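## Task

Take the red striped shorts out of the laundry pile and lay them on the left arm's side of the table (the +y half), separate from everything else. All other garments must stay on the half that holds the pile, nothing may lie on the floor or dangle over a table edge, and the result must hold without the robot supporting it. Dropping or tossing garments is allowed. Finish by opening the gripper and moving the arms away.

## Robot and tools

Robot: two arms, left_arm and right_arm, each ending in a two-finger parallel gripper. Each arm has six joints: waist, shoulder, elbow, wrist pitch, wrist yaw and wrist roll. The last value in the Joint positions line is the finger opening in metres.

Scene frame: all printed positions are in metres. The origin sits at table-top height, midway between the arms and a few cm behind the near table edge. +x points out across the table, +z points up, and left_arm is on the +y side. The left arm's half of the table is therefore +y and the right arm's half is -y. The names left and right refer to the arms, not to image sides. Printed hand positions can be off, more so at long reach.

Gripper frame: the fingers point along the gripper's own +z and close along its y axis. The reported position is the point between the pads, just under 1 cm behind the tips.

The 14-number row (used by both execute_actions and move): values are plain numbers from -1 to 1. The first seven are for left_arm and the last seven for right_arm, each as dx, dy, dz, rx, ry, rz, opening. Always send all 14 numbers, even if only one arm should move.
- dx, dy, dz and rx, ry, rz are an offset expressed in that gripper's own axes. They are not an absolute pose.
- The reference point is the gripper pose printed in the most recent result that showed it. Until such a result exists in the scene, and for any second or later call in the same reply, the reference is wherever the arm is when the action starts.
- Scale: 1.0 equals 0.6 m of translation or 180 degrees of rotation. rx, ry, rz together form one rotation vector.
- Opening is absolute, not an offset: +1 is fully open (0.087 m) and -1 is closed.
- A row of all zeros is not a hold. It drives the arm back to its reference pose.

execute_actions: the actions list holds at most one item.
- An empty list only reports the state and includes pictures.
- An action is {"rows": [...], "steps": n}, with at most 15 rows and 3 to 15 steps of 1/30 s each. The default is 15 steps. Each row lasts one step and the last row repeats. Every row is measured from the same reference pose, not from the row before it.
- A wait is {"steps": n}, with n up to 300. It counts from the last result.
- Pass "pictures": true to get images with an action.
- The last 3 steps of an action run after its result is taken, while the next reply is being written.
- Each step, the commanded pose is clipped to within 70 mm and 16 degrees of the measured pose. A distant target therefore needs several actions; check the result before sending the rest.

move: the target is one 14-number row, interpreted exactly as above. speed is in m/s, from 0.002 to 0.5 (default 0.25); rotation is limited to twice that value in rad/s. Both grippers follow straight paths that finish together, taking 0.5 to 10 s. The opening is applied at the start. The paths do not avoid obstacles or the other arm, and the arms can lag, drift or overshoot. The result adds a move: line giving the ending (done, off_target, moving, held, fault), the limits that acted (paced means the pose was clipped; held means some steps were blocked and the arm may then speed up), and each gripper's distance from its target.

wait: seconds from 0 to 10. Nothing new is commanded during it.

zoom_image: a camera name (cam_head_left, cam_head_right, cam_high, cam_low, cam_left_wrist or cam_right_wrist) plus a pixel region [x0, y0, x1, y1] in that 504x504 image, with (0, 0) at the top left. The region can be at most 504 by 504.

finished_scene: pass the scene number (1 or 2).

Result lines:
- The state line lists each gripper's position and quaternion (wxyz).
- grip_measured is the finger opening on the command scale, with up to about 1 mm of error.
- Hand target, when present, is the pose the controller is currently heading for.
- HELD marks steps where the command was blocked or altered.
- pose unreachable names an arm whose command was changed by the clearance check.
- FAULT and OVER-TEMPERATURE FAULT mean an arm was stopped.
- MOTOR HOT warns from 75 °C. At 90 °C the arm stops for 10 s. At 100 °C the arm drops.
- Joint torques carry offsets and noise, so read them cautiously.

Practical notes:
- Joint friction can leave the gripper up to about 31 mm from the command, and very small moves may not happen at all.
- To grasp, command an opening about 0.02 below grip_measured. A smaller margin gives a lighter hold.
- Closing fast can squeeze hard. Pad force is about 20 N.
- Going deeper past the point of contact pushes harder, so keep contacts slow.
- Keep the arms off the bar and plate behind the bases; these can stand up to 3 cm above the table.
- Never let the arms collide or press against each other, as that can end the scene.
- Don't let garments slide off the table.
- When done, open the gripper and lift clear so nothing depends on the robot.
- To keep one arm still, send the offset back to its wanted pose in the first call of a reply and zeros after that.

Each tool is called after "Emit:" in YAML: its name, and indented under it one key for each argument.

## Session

Emit:
execute_actions:
  actions: []

Scene clock: 0.00 s of 6000.00 s.
left_arm: end_effector_position=(+0.3816, +0.3584, +0.3327) grip_measured=+0.981 end_effector_quat_wxyz=(+0.693, -0.030, +0.720, +0.014) | right_arm: end_effector_position=(+0.3947, -0.2701, +0.3386) grip_measured=+1.000 end_effector_quat_wxyz=(+0.696, -0.006, +0.717, +0.040)
Joint positions: left_arm=[ 0.009  1.031  1.035 -0.017 -0.004 -0.016  0.087] | right_arm=[-0.009  1.033  1.045 -0.011 -0.005  0.008  0.087]
Joint velocities: left_arm=[ 0.017 -0.002 -0.007 -0.022 -0.022  0.007 -0.001] | right_arm=[-0.022 -0.017  0.007  0.037 -0.037 -0.051  0.   ]
Joint torques (N m, as the arm reports them, + toward a larger angle): no reading
Motor temperatures (°C, as the motors report them): left_arm=[27 29 30 28 28 27] | right_arm=[26 28 27 29 28 26]
Hand target (left_arm): +0.382, +0.358, +0.333; +0.693, -0.030, +0.720, +0.014
Hand target (right_arm): +0.395, -0.270, +0.339; +0.696, -0.006, +0.717, +0.040

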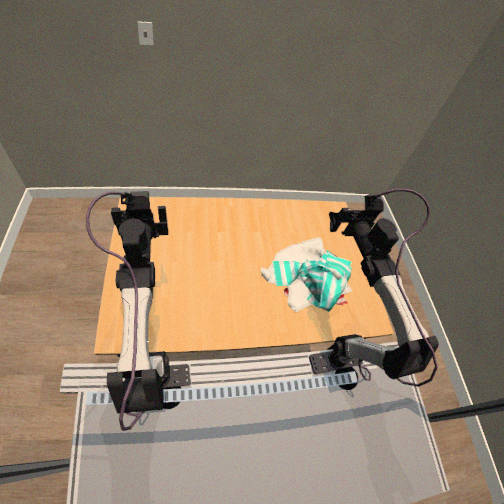

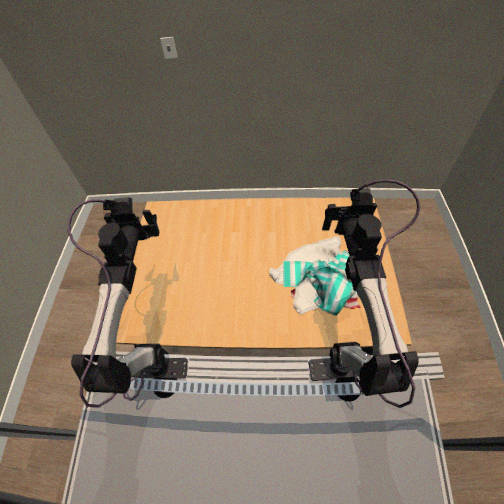

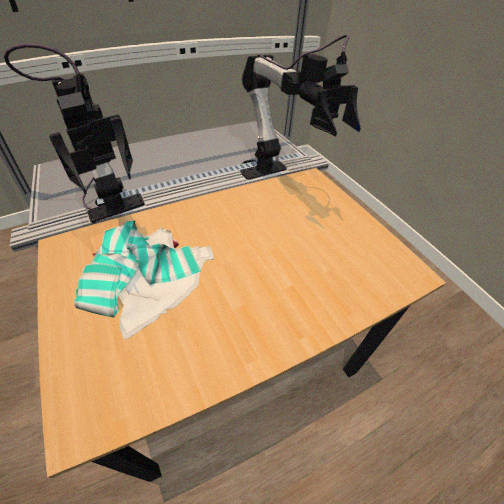

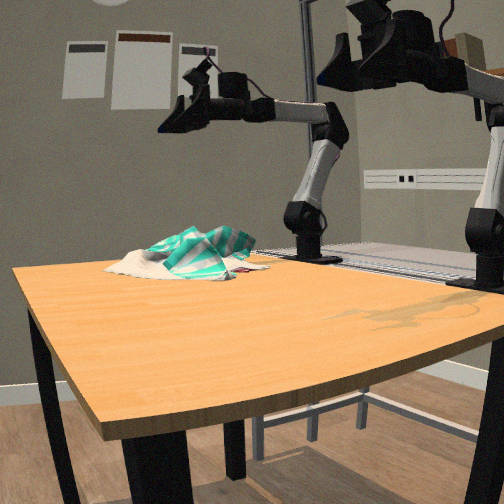

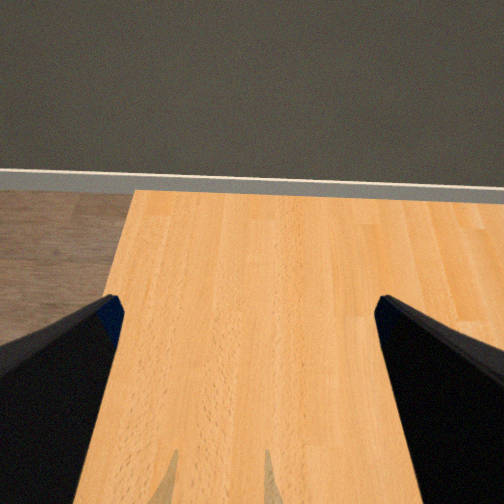

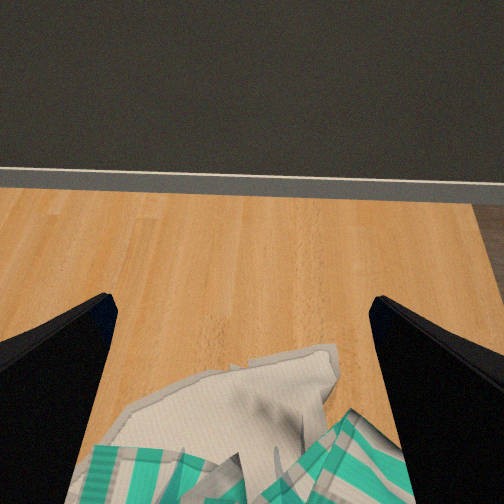

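Emit:
move:
  target: [0,0,0,0,0,0,1,0.32,0.08,-0.16,0,0.44,0,1]
  speed: 0.4

Emit:
zoom_image:
  camera: "cam_head_left"
  region: [240, 210, 400, 340]

Scene clock: 2.57 s of 6000.00 s.
left_arm: end_effector_position=(+0.3816, +0.3584, +0.3327) grip_measured=+0.981 end_effector_quat_wxyz=(+0.693, -0.030, +0.720, +0.014) | right_arm: end_effector_position=(+0.2931, -0.2266, +0.1509) grip_measured=+1.000 end_effector_quat_wxyz=(+0.087, -0.023, +0.996, +0.021)
Joint positions: left_arm=[ 0.009  1.031  1.035 -0.017 -0.004 -0.016  0.087] | right_arm=[ 0.14   1.61   1.548 -1.305  0.035  0.156  0.087]
Joint velocities: left_arm=[ 0.002  0.002 -0.002 -0.051 -0.066  0.007 -0.   ] | right_arm=[-0.012  0.012 -0.007 -0.051 -0.081 -0.022  0.   ]
Joint torques (N m, as the arm reports them, + toward a larger angle): left_arm=[-0.09 -2.96  8.09  1.67 -0.02  0.07] | right_arm=[ 1.31 -6.36  9.51  0.46 -0.09  0.08]
Motor temperatures (°C, as the motors report them): left_arm=[27 29 30 29 28 27] | right_arm=[26 28 27 29 28 26]
Hand target (left_arm): +0.382, +0.358, +0.333; +0.693, -0.030, +0.720, +0.014
Hand target (right_arm): +0.290, -0.222, +0.154; +0.078, -0.025, +0.996, +0.026
Off the commanded pose (left_arm): 0.000 m, 0 deg.
Off the commanded pose (right_arm): 0.008 m, 1 deg.
Kept back: nothing.
move: done

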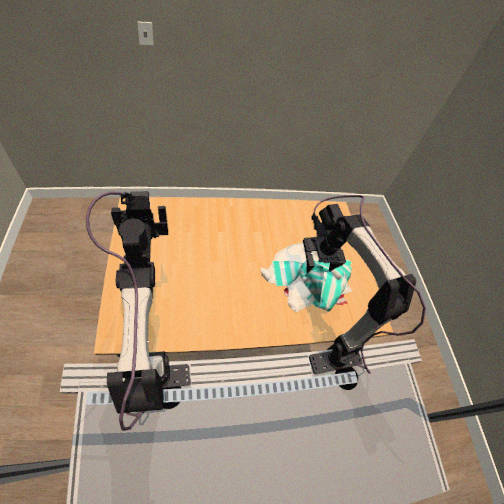

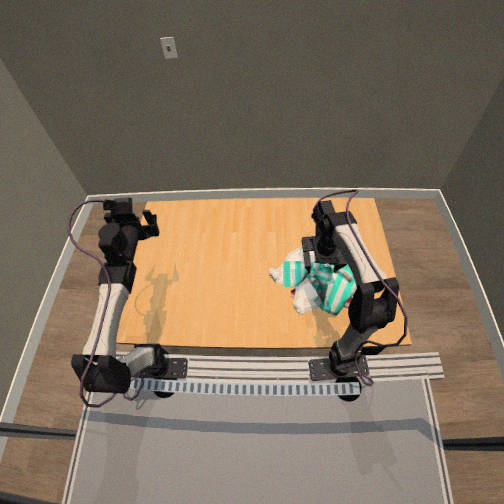

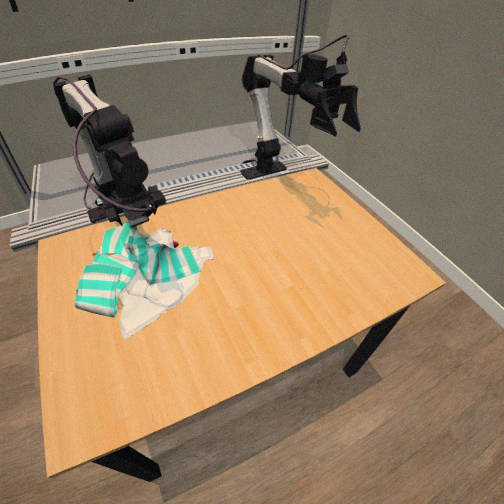

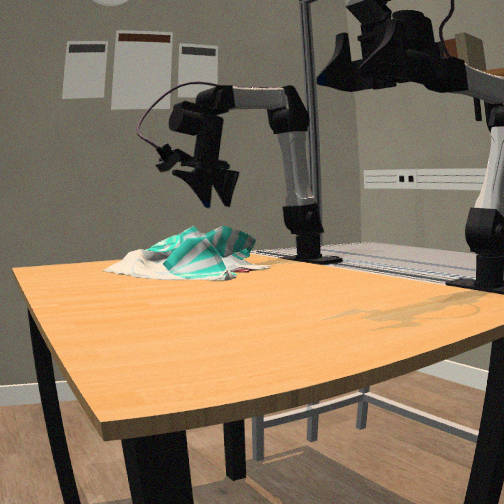

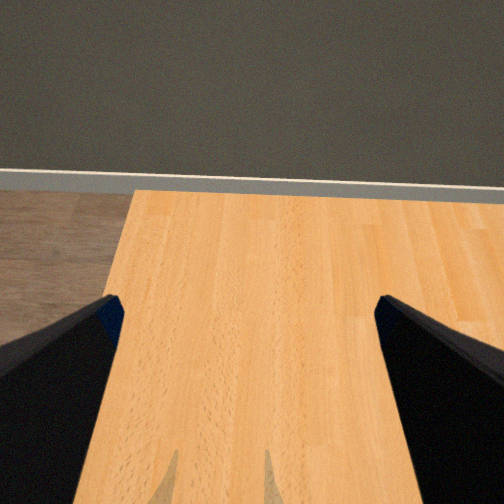

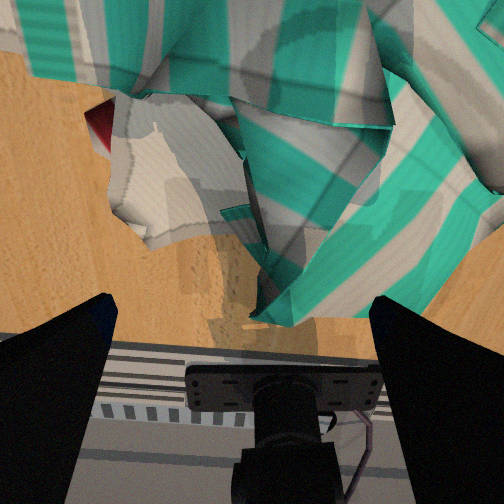

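Region (240, 210, 400, 340) of cam_head_left's 504x504 image, scaled by 3.150, with more detail than that image has; it fills the top 410 rows of this view, and the rest is white.

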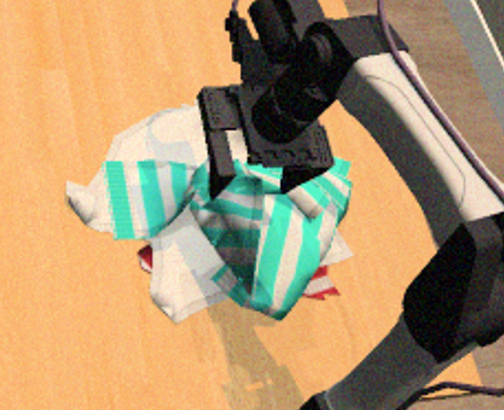

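Emit:
move:
  target: [0,0,0,0,0,0,1,0,0,0.2,0,0,0,1]
  speed: 0.2

Emit:
move:
  target: [0,0,0,0,0,0,1,0,0,0,0,0,0,-1]

Emit:
move:
  target: [0,0,0,0,0,0,1,-0.42,0,-0.25,0,-0.17,0,-1]
  speed: 0.3

Scene clock: 4.07 s of 6000.00 s.
left_arm: end_effector_position=(+0.3816, +0.3584, +0.3327) grip_measured=+0.981 end_effector_quat_wxyz=(+0.693, -0.030, +0.720, +0.014) | right_arm: end_effector_position=(+0.3181, -0.2193, +0.0442) grip_measured=+1.000 end_effector_quat_wxyz=(+0.096, -0.019, +0.995, +0.022)
Joint positions: left_arm=[ 0.009  1.031  1.035 -0.017 -0.004 -0.016  0.087] | right_arm=[ 0.13   1.712  1.235 -0.872  0.035  0.155  0.087]
Joint velocities: left_arm=[-0.007 -0.002 -0.007  0.007  0.007 -0.051 -0.   ] | right_arm=[ 0.007 -0.012  0.007  0.022  0.051 -0.037  0.   ]
Joint torques (N m, as the arm reports them, + toward a larger angle): left_arm=[-0.03 -3.08  7.91  1.69  0.    0.08] | right_arm=[-0.43 -6.57  5.85  0.95 -0.03 -0.13]
Motor temperatures (°C, as the motors report them): left_arm=[27 29 30 29 28 27] | right_arm=[26 29 27 29 28 26]
Hand target (left_arm): +0.382, +0.358, +0.333; +0.693, -0.030, +0.720, +0.014
Hand target (right_arm): +0.315, -0.221, +0.033; +0.087, -0.023, +0.996, +0.021
Off the commanded pose (left_arm): 0.000 m, 0 deg.
Off the commanded pose (right_arm): 0.012 m, 1 deg.
Kept back: nothing.
move: off_target (right_arm)

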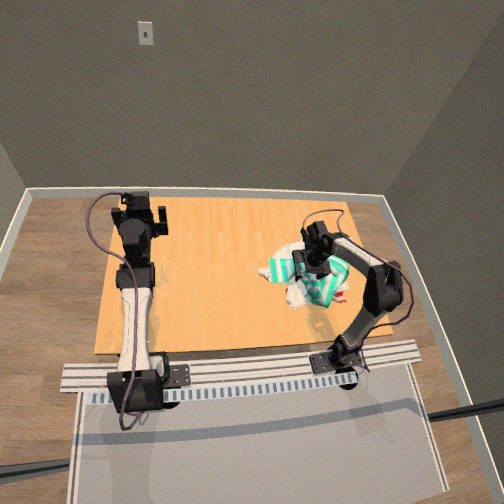

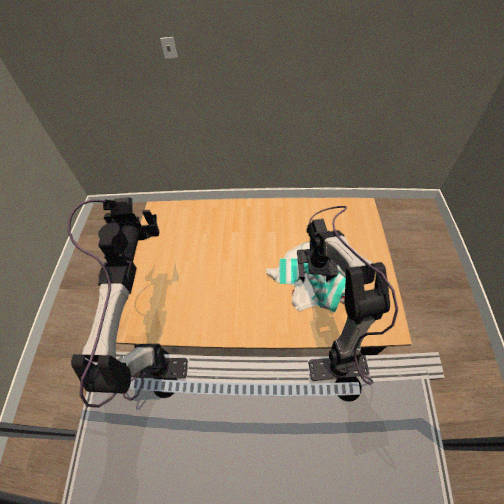

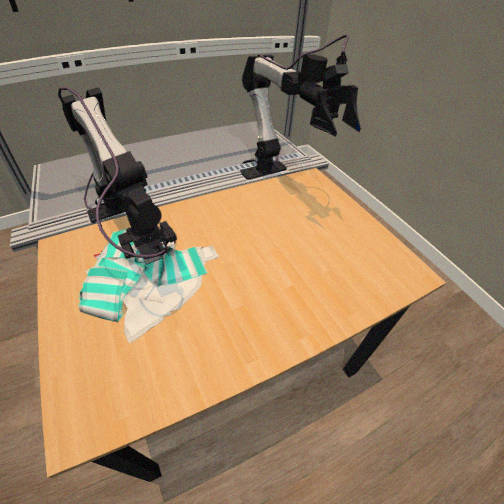

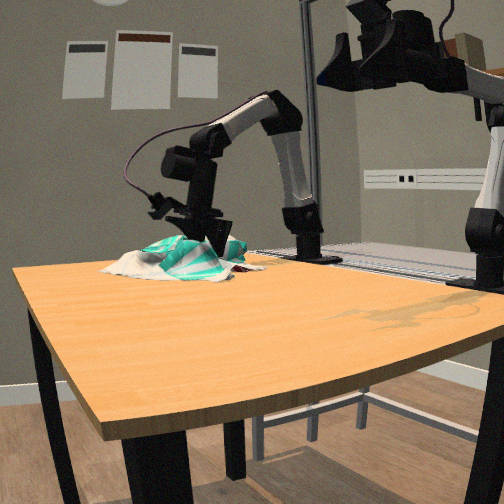

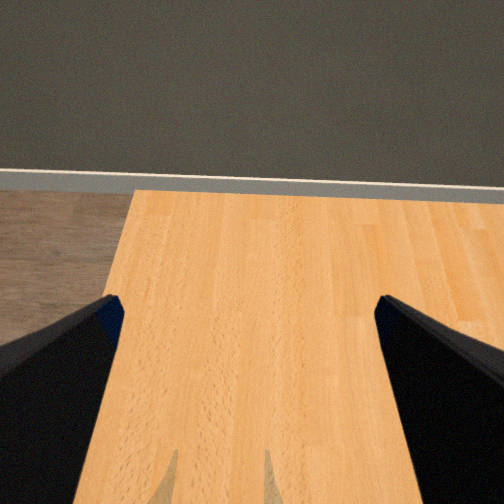

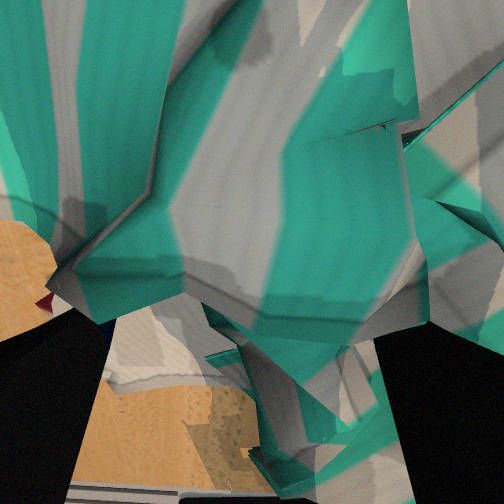

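Scene clock: 4.57 s of 6000.00 s.
left_arm: end_effector_position=(+0.3816, +0.3584, +0.3327) grip_measured=+0.981 end_effector_quat_wxyz=(+0.693, -0.030, +0.720, +0.014) | right_arm: end_effector_position=(+0.3182, -0.2195, +0.0442) grip_measured=-0.939 end_effector_quat_wxyz=(+0.097, -0.019, +0.995, +0.022)
Joint positions: left_arm=[ 0.009  1.031  1.035 -0.017 -0.004 -0.016  0.087] | right_arm=[ 0.13   1.712  1.235 -0.872  0.036  0.155  0.003]
Joint velocities: left_arm=[-0.017  0.002 -0.022  0.007 -0.037 -0.051 -0.002] | right_arm=[ 0.002 -0.012  0.002 -0.051 -0.007 -0.022  0.   ]
Joint torques (N m, as the arm reports them, + toward a larger angle): left_arm=[ 0.01 -2.85  8.08  1.67 -0.03  0.03] | right_arm=[ 0.12 -7.85  7.96  0.74 -0.02  0.  ]
Motor temperatures (°C, as the motors report them): left_arm=[27 29 30 30 28 27] | right_arm=[26 29 28 29 28 26]
Hand target (left_arm): +0.382, +0.358, +0.333; +0.693, -0.030, +0.720, +0.014
Hand target (right_arm): +0.318, -0.219, +0.044; +0.096, -0.019, +0.995, +0.022
Off the commanded pose (left_arm): 0.000 m, 0 deg.
Off the commanded pose (right_arm): 0.000 m, 0 deg.
Kept back: nothing.
move: done

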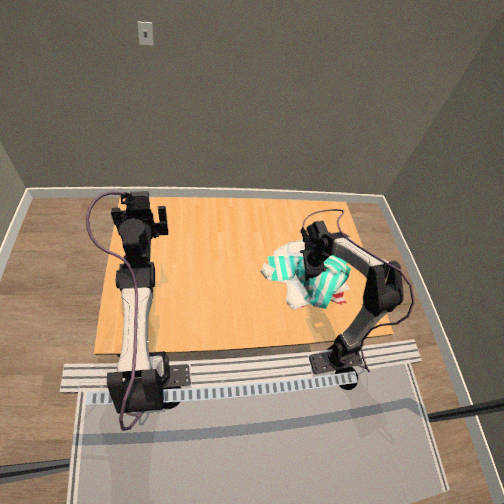

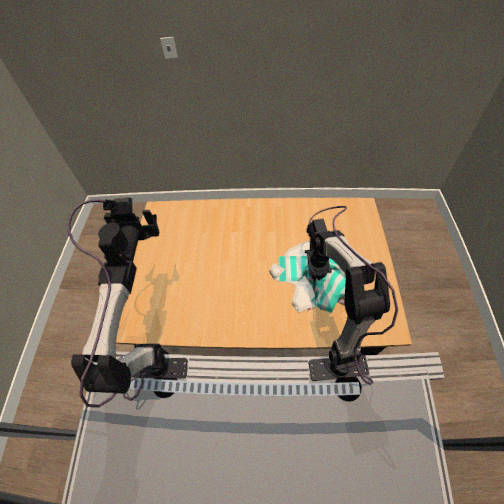

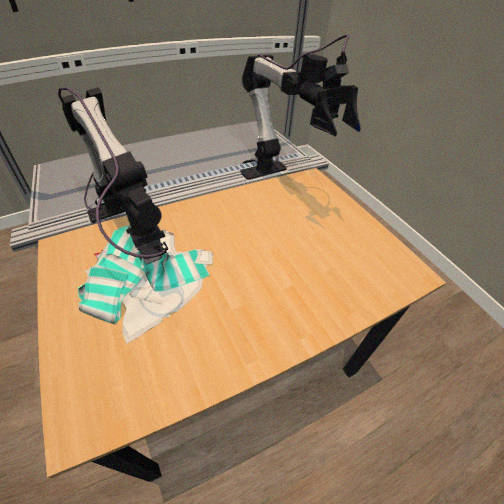

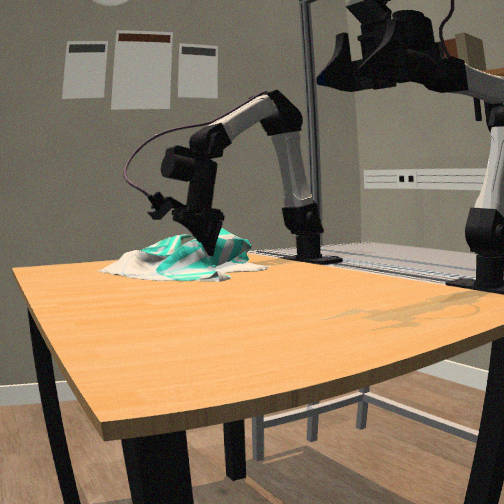

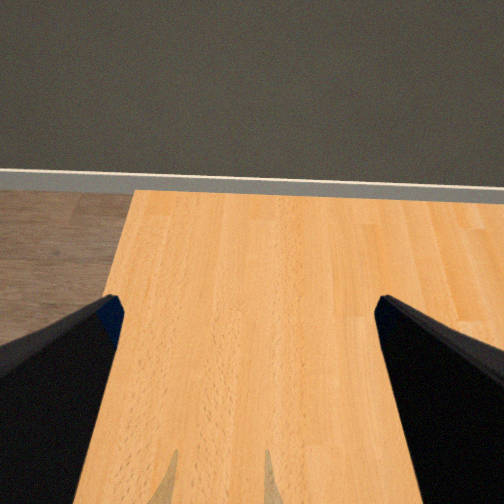

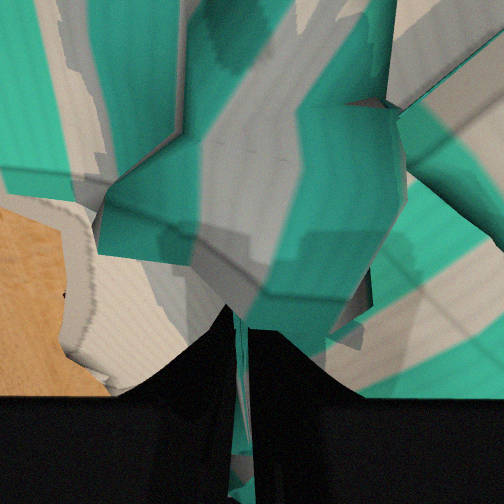

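Scene clock: 6.47 s of 6000.00 s.
left_arm: end_effector_position=(+0.3816, +0.3584, +0.3327) grip_measured=+0.981 end_effector_quat_wxyz=(+0.693, -0.030, +0.720, +0.014) | right_arm: end_effector_position=(+0.5367, -0.2136, +0.2479) grip_measured=-0.939 end_effector_quat_wxyz=(+0.370, -0.010, +0.928, +0.034)
Joint positions: left_arm=[ 0.009  1.031  1.035 -0.017 -0.004 -0.016  0.087] | right_arm=[ 0.094  2.251  2.698 -1.231  0.075  0.096  0.003]
Joint velocities: left_arm=[-0.007  0.007  0.002 -0.095 -0.007 -0.022  0.   ] | right_arm=[-0.002 -0.012  0.066 -0.037  0.037  0.007 -0.001]
Joint torques (N m, as the arm reports them, + toward a larger angle): left_arm=[-0.09 -2.94  8.12  1.66 -0.03  0.03] | right_arm=[ -0.03 -10.73   9.27   1.34   0.02  -0.11]
Motor temperatures (°C, as the motors report them): left_arm=[27 29 31 30 28 27] | right_arm=[26 29 28 30 28 26]
Hand target (left_arm): +0.382, +0.358, +0.333; +0.693, -0.030, +0.720, +0.014
Hand target (right_arm): +0.535, -0.216, +0.241; +0.358, -0.014, +0.933, +0.028
Off the commanded pose (left_arm): 0.000 m, 0 deg.
Off the commanded pose (right_arm): 0.009 m, 2 deg.
Kept back: nothing.
move: done

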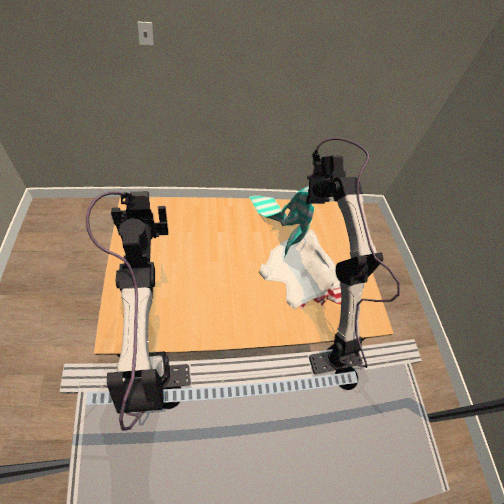

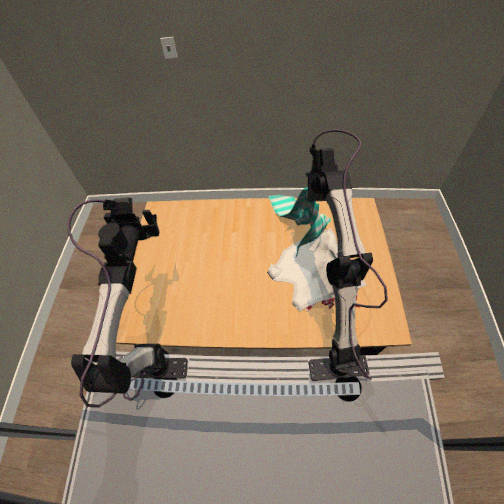

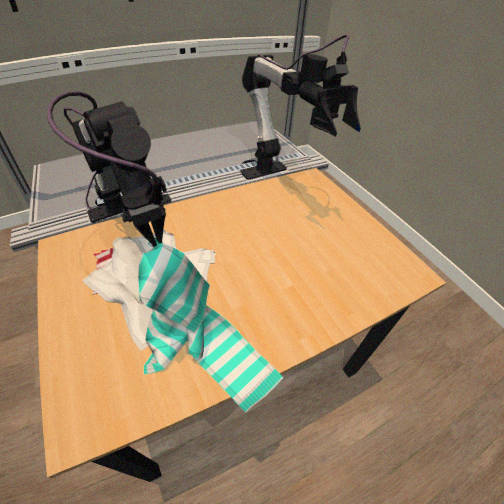

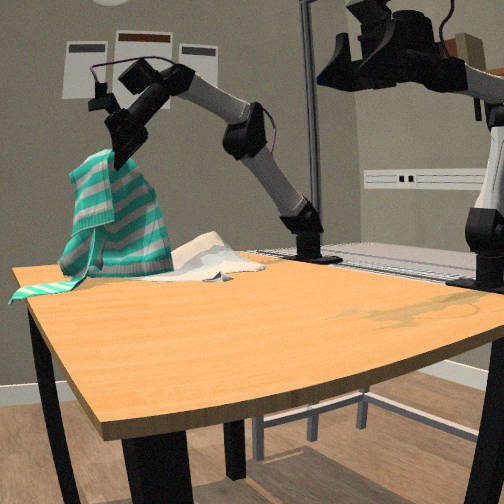

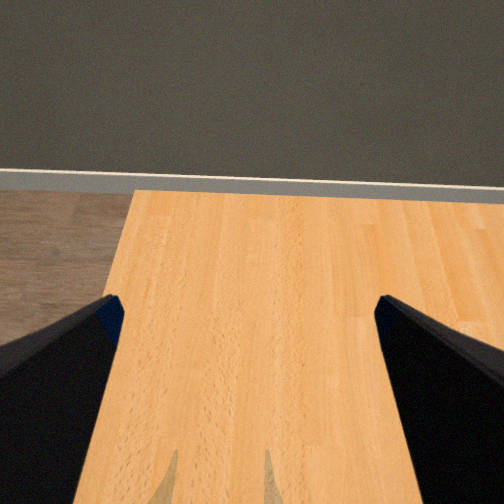

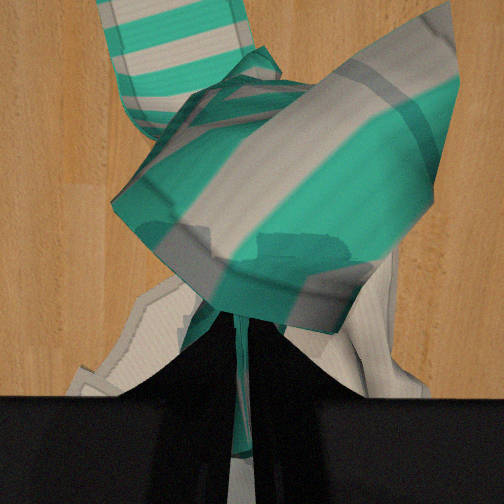

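Emit:
move:
  target: [0,0,0,0,0,0,1,0.03,-0.22,-0.15,0,0,0,-1]

Scene clock: 7.97 s of 6000.00 s.
left_arm: end_effector_position=(+0.3816, +0.3584, +0.3327) grip_measured=+0.981 end_effector_quat_wxyz=(+0.693, -0.030, +0.720, +0.014) | right_arm: end_effector_position=(+0.4741, -0.3549, +0.2991) grip_measured=-0.939 end_effector_quat_wxyz=(+0.384, -0.000, +0.923, +0.027)
Joint positions: left_arm=[ 0.009  1.031  1.035 -0.017 -0.004 -0.016  0.087] | right_arm=[-0.251  1.997  2.526 -1.289 -0.155 -0.132  0.003]
Joint velocities: left_arm=[-0.007  0.002 -0.012 -0.022 -0.022 -0.007 -0.001] | right_arm=[ 0.007 -0.002 -0.002  0.022 -0.037 -0.066  0.001]
Joint torques (N m, as the arm reports them, + toward a larger angle): left_arm=[-0.05 -2.79  8.06  1.72 -0.02  0.03] | right_arm=[  0.73 -10.37   5.64   1.37  -0.2   -0.13]
Motor temperatures (°C, as the motors report them): left_arm=[27 29 31 30 28 27] | right_arm=[26 30 28 30 28 26]
Hand target (left_arm): +0.382, +0.358, +0.333; +0.693, -0.030, +0.720, +0.014
Hand target (right_arm): +0.467, -0.349, +0.294; +0.370, -0.010, +0.928, +0.034
Off the commanded pose (left_arm): 0.000 m, 0 deg.
Off the commanded pose (right_arm): 0.009 m, 2 deg.
Kept back: nothing.
move: done

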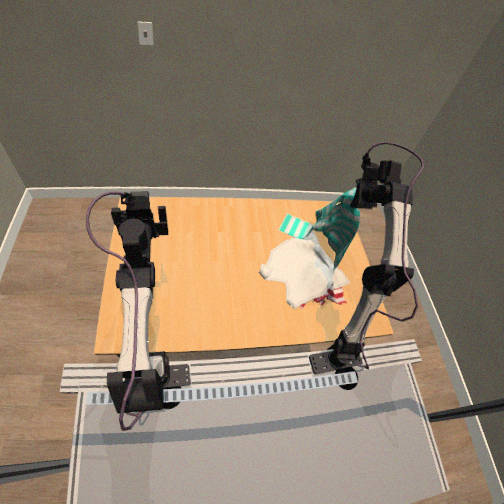

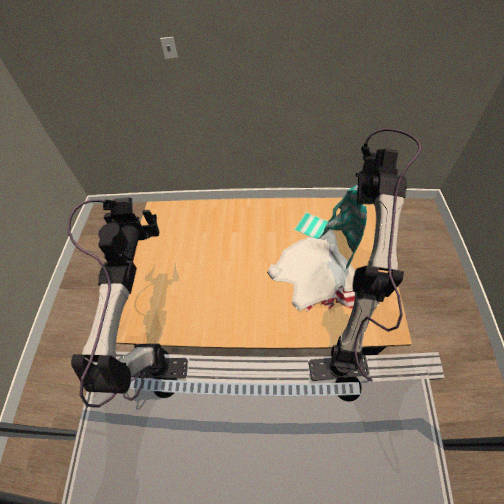

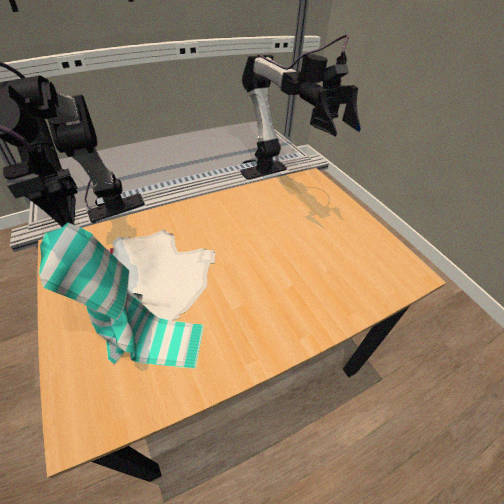

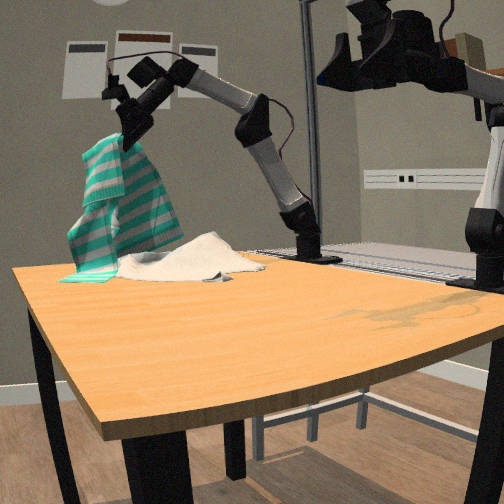

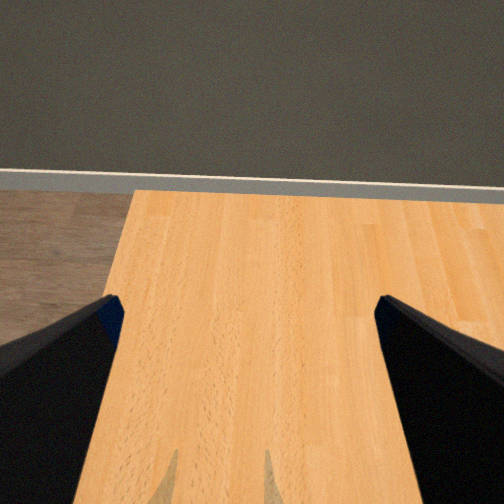

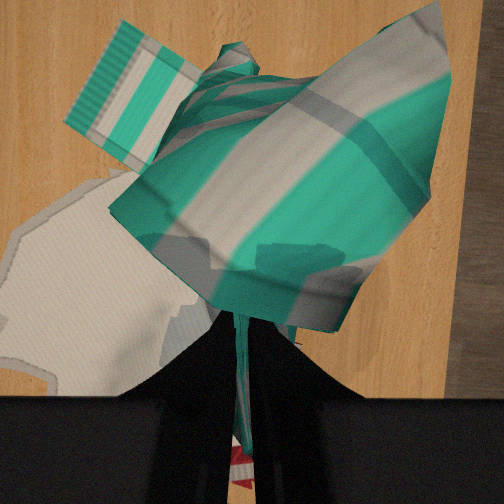

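Emit:
move:
  target: [0,0,0,0,0,0,1,0.163,0.11,0.235,0,0,0,-1]

Emit:
move:
  target: [0,0,0,0,0,0,1,0,0,-0.1,0,0,0,1]

Emit:
move:
  target: [0,0,0,0,0,0,1,0.27,0.06,-0.17,0,0.19,0,1]
  speed: 0.3

Scene clock: 9.73 s of 6000.00 s.
left_arm: end_effector_position=(+0.3816, +0.3584, +0.3327) grip_measured=+0.981 end_effector_quat_wxyz=(+0.693, -0.030, +0.720, +0.014) | right_arm: end_effector_position=(+0.5087, -0.2873, +0.1401) grip_measured=-0.939 end_effector_quat_wxyz=(+0.389, -0.002, +0.921, +0.024)
Joint positions: left_arm=[ 0.009  1.031  1.035 -0.017 -0.004 -0.016  0.087] | right_arm=[-0.079  1.838  1.592 -0.494 -0.025 -0.018  0.003]
Joint velocities: left_arm=[ 0.007  0.012  0.002 -0.037 -0.037 -0.066 -0.001] | right_arm=[-0.002 -0.002 -0.012 -0.007 -0.007 -0.037 -0.001]
Joint torques (N m, as the arm reports them, + toward a larger angle): left_arm=[-0.06 -2.95  8.06  1.68 -0.03  0.07] | right_arm=[  1.   -10.49   6.91   1.71  -0.03   0.07]
Motor temperatures (°C, as the motors report them): left_arm=[27 29 31 31 28 27] | right_arm=[26 31 28 30 28 26]
Hand target (left_arm): +0.382, +0.358, +0.333; +0.693, -0.030, +0.720, +0.014
Hand target (right_arm): +0.505, -0.282, +0.133; +0.384, -0.000, +0.923, +0.027
Off the commanded pose (left_arm): 0.000 m, 0 deg.
Off the commanded pose (right_arm): 0.011 m, 1 deg.
Kept back: nothing.
move: off_target (right_arm)

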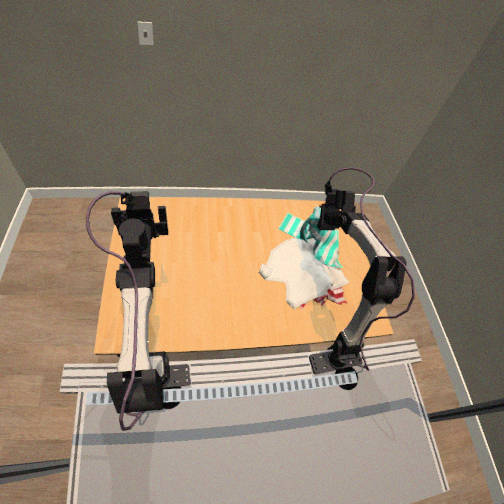

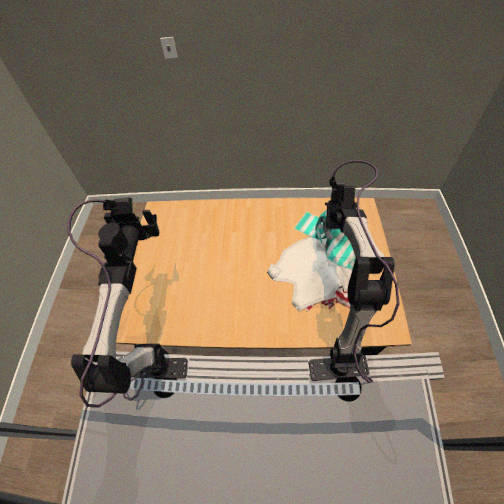

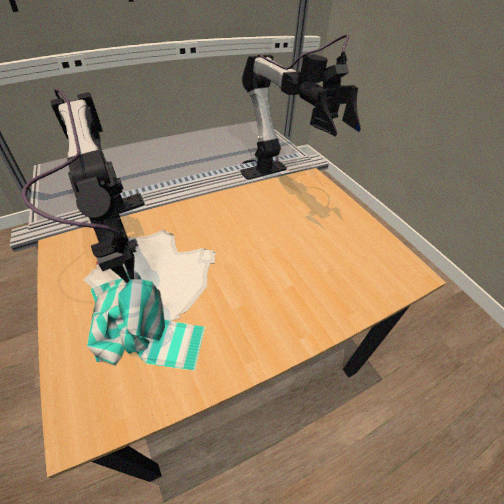

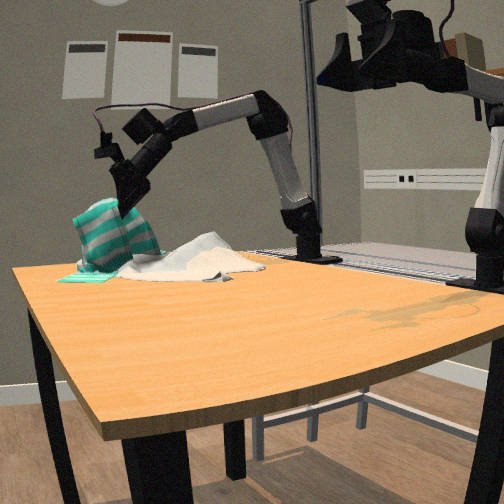

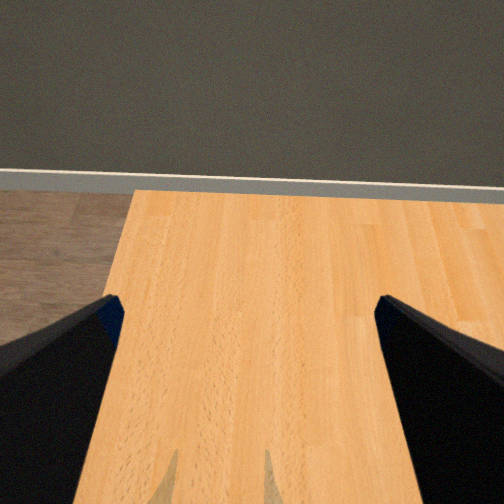

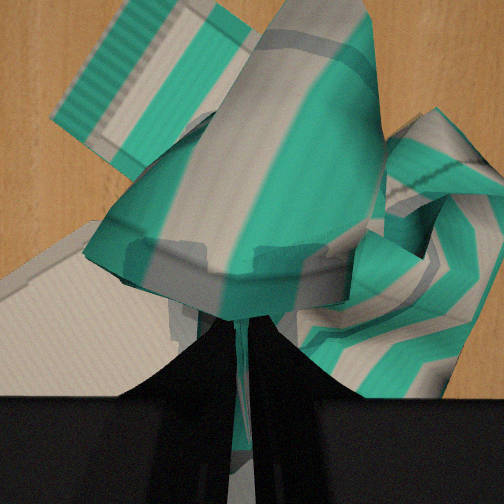

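Scene clock: 10.77 s of 6000.00 s.
left_arm: end_effector_position=(+0.3816, +0.3584, +0.3327) grip_measured=+0.981 end_effector_quat_wxyz=(+0.693, -0.030, +0.720, +0.014) | right_arm: end_effector_position=(+0.4759, -0.2892, +0.1962) grip_measured=+1.000 end_effector_quat_wxyz=(+0.413, -0.001, +0.910, +0.024)
Joint positions: left_arm=[ 0.009  1.031  1.035 -0.017 -0.004 -0.016  0.087] | right_arm=[-0.079  1.675  1.582 -0.594 -0.025 -0.018  0.087]
Joint velocities: left_arm=[ 0.002  0.002 -0.002  0.007 -0.037  0.022 -0.   ] | right_arm=[ 0.012 -0.007 -0.002  0.051 -0.007  0.007  0.   ]
Joint torques (N m, as the arm reports them, + toward a larger angle): left_arm=[ 0.   -2.9   7.99  1.67 -0.02  0.03] | right_arm=[-0.22 -8.71  6.87  1.41 -0.08 -0.02]
Motor temperatures (°C, as the motors report them): left_arm=[27 29 31 31 28 27] | right_arm=[26 31 28 30 28 26]
Hand target (left_arm): +0.382, +0.358, +0.333; +0.693, -0.030, +0.720, +0.014
Hand target (right_arm): +0.465, -0.290, +0.182; +0.389, -0.001, +0.921, +0.024
Off the commanded pose (left_arm): 0.000 m, 0 deg.
Off the commanded pose (right_arm): 0.018 m, 3 deg.
Kept back: nothing.
move: off_target (right_arm)

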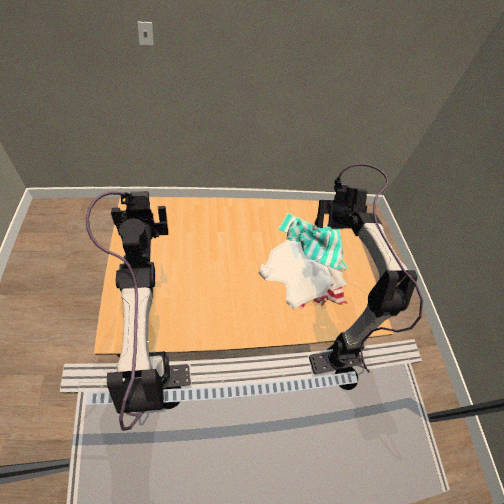

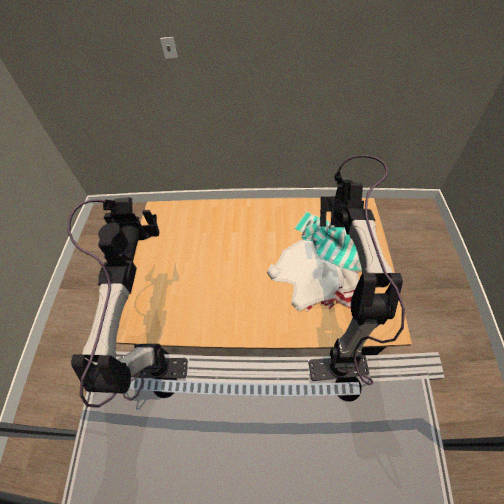

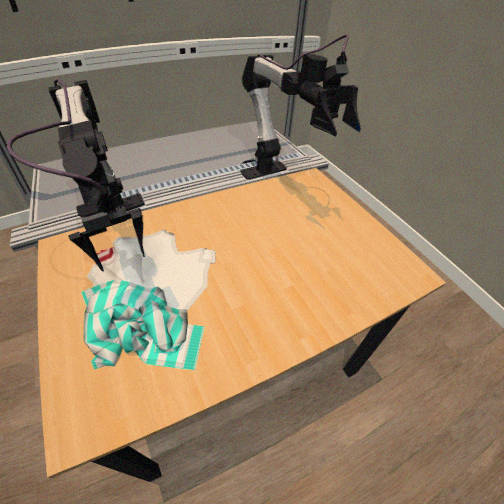

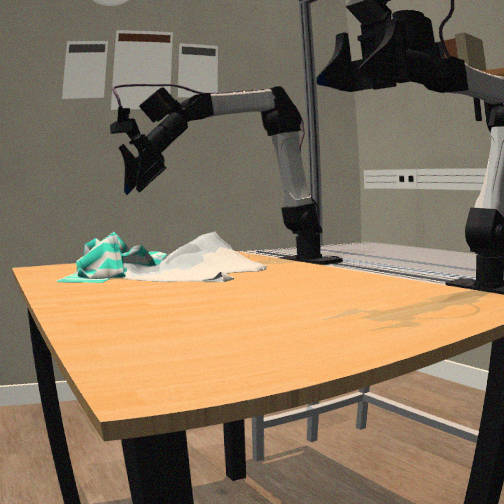

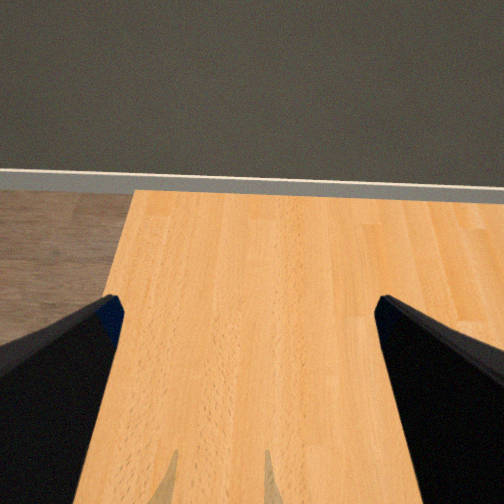

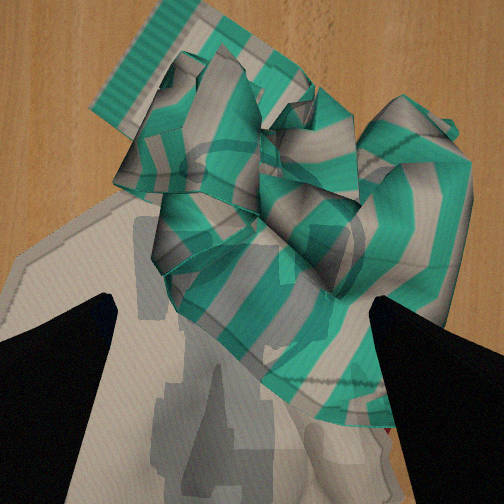

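Scene clock: 12.30 s of 6000.00 s.
left_arm: end_effector_position=(+0.3816, +0.3584, +0.3327) grip_measured=+0.981 end_effector_quat_wxyz=(+0.693, -0.030, +0.720, +0.014) | right_arm: end_effector_position=(+0.3055, -0.2583, +0.1458) grip_measured=+1.000 end_effector_quat_wxyz=(+0.146, -0.006, +0.989, +0.022)
Joint positions: left_arm=[ 0.009  1.031  1.035 -0.017 -0.004 -0.016  0.087] | right_arm=[ 0.029  1.52   1.433 -1.159  0.023  0.077  0.087]
Joint velocities: left_arm=[-0.002 -0.017  0.012 -0.022  0.11  -0.037  0.001] | right_arm=[-0.007 -0.017 -0.002 -0.007  0.007  0.022  0.   ]
Joint torques (N m, as the arm reports them, + toward a larger angle): left_arm=[-0.08 -2.95  8.03  1.68  0.    0.03] | right_arm=[ 1.21 -7.5   5.97  0.69  0.    0.07]
Motor temperatures (°C, as the motors report them): left_arm=[27 29 31 31 28 27] | right_arm=[26 31 28 30 28 26]
Hand target (left_arm): +0.382, +0.358, +0.333; +0.693, -0.030, +0.720, +0.014
Hand target (right_arm): +0.292, -0.256, +0.142; +0.127, -0.006, +0.992, +0.020
Off the commanded pose (left_arm): 0.000 m, 0 deg.
Off the commanded pose (right_arm): 0.015 m, 2 deg.
Kept back: nothing.
move: off_target (right_arm)

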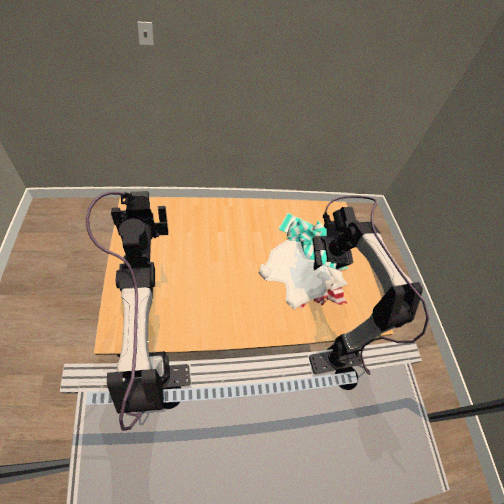

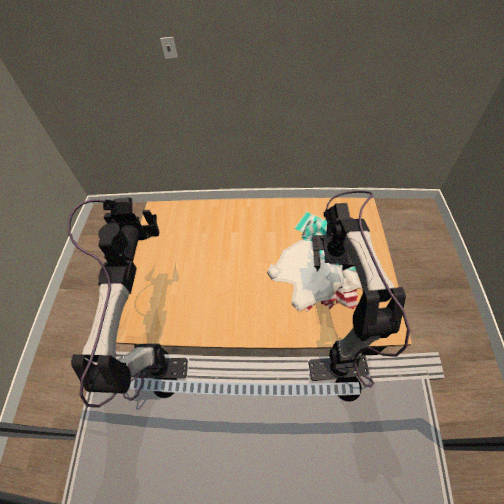

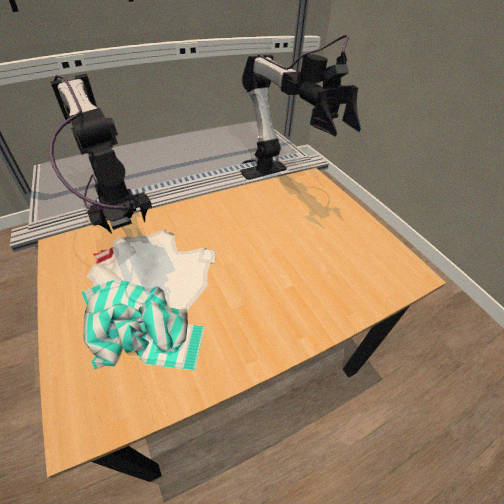

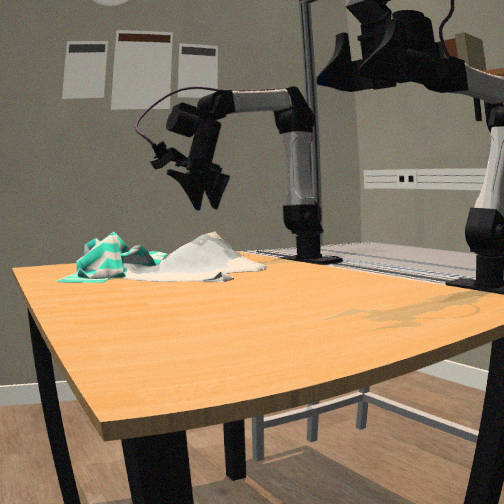

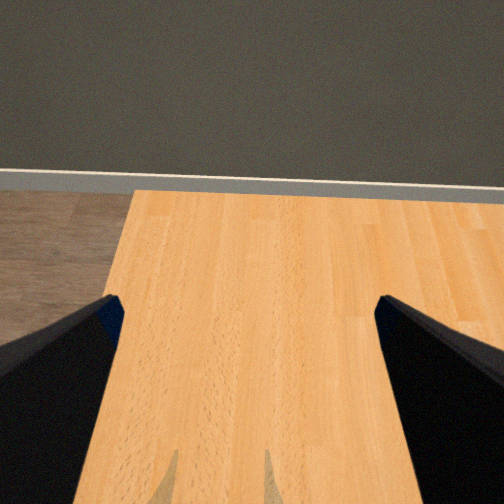

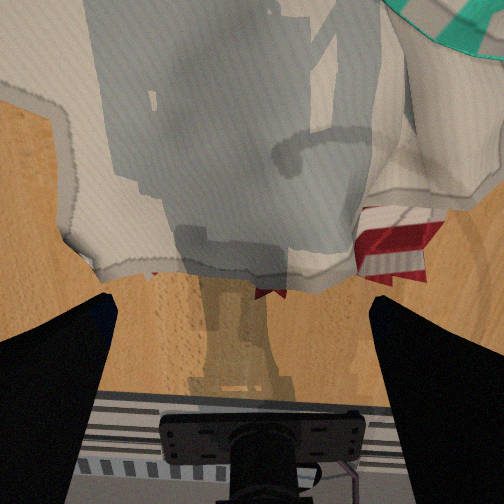

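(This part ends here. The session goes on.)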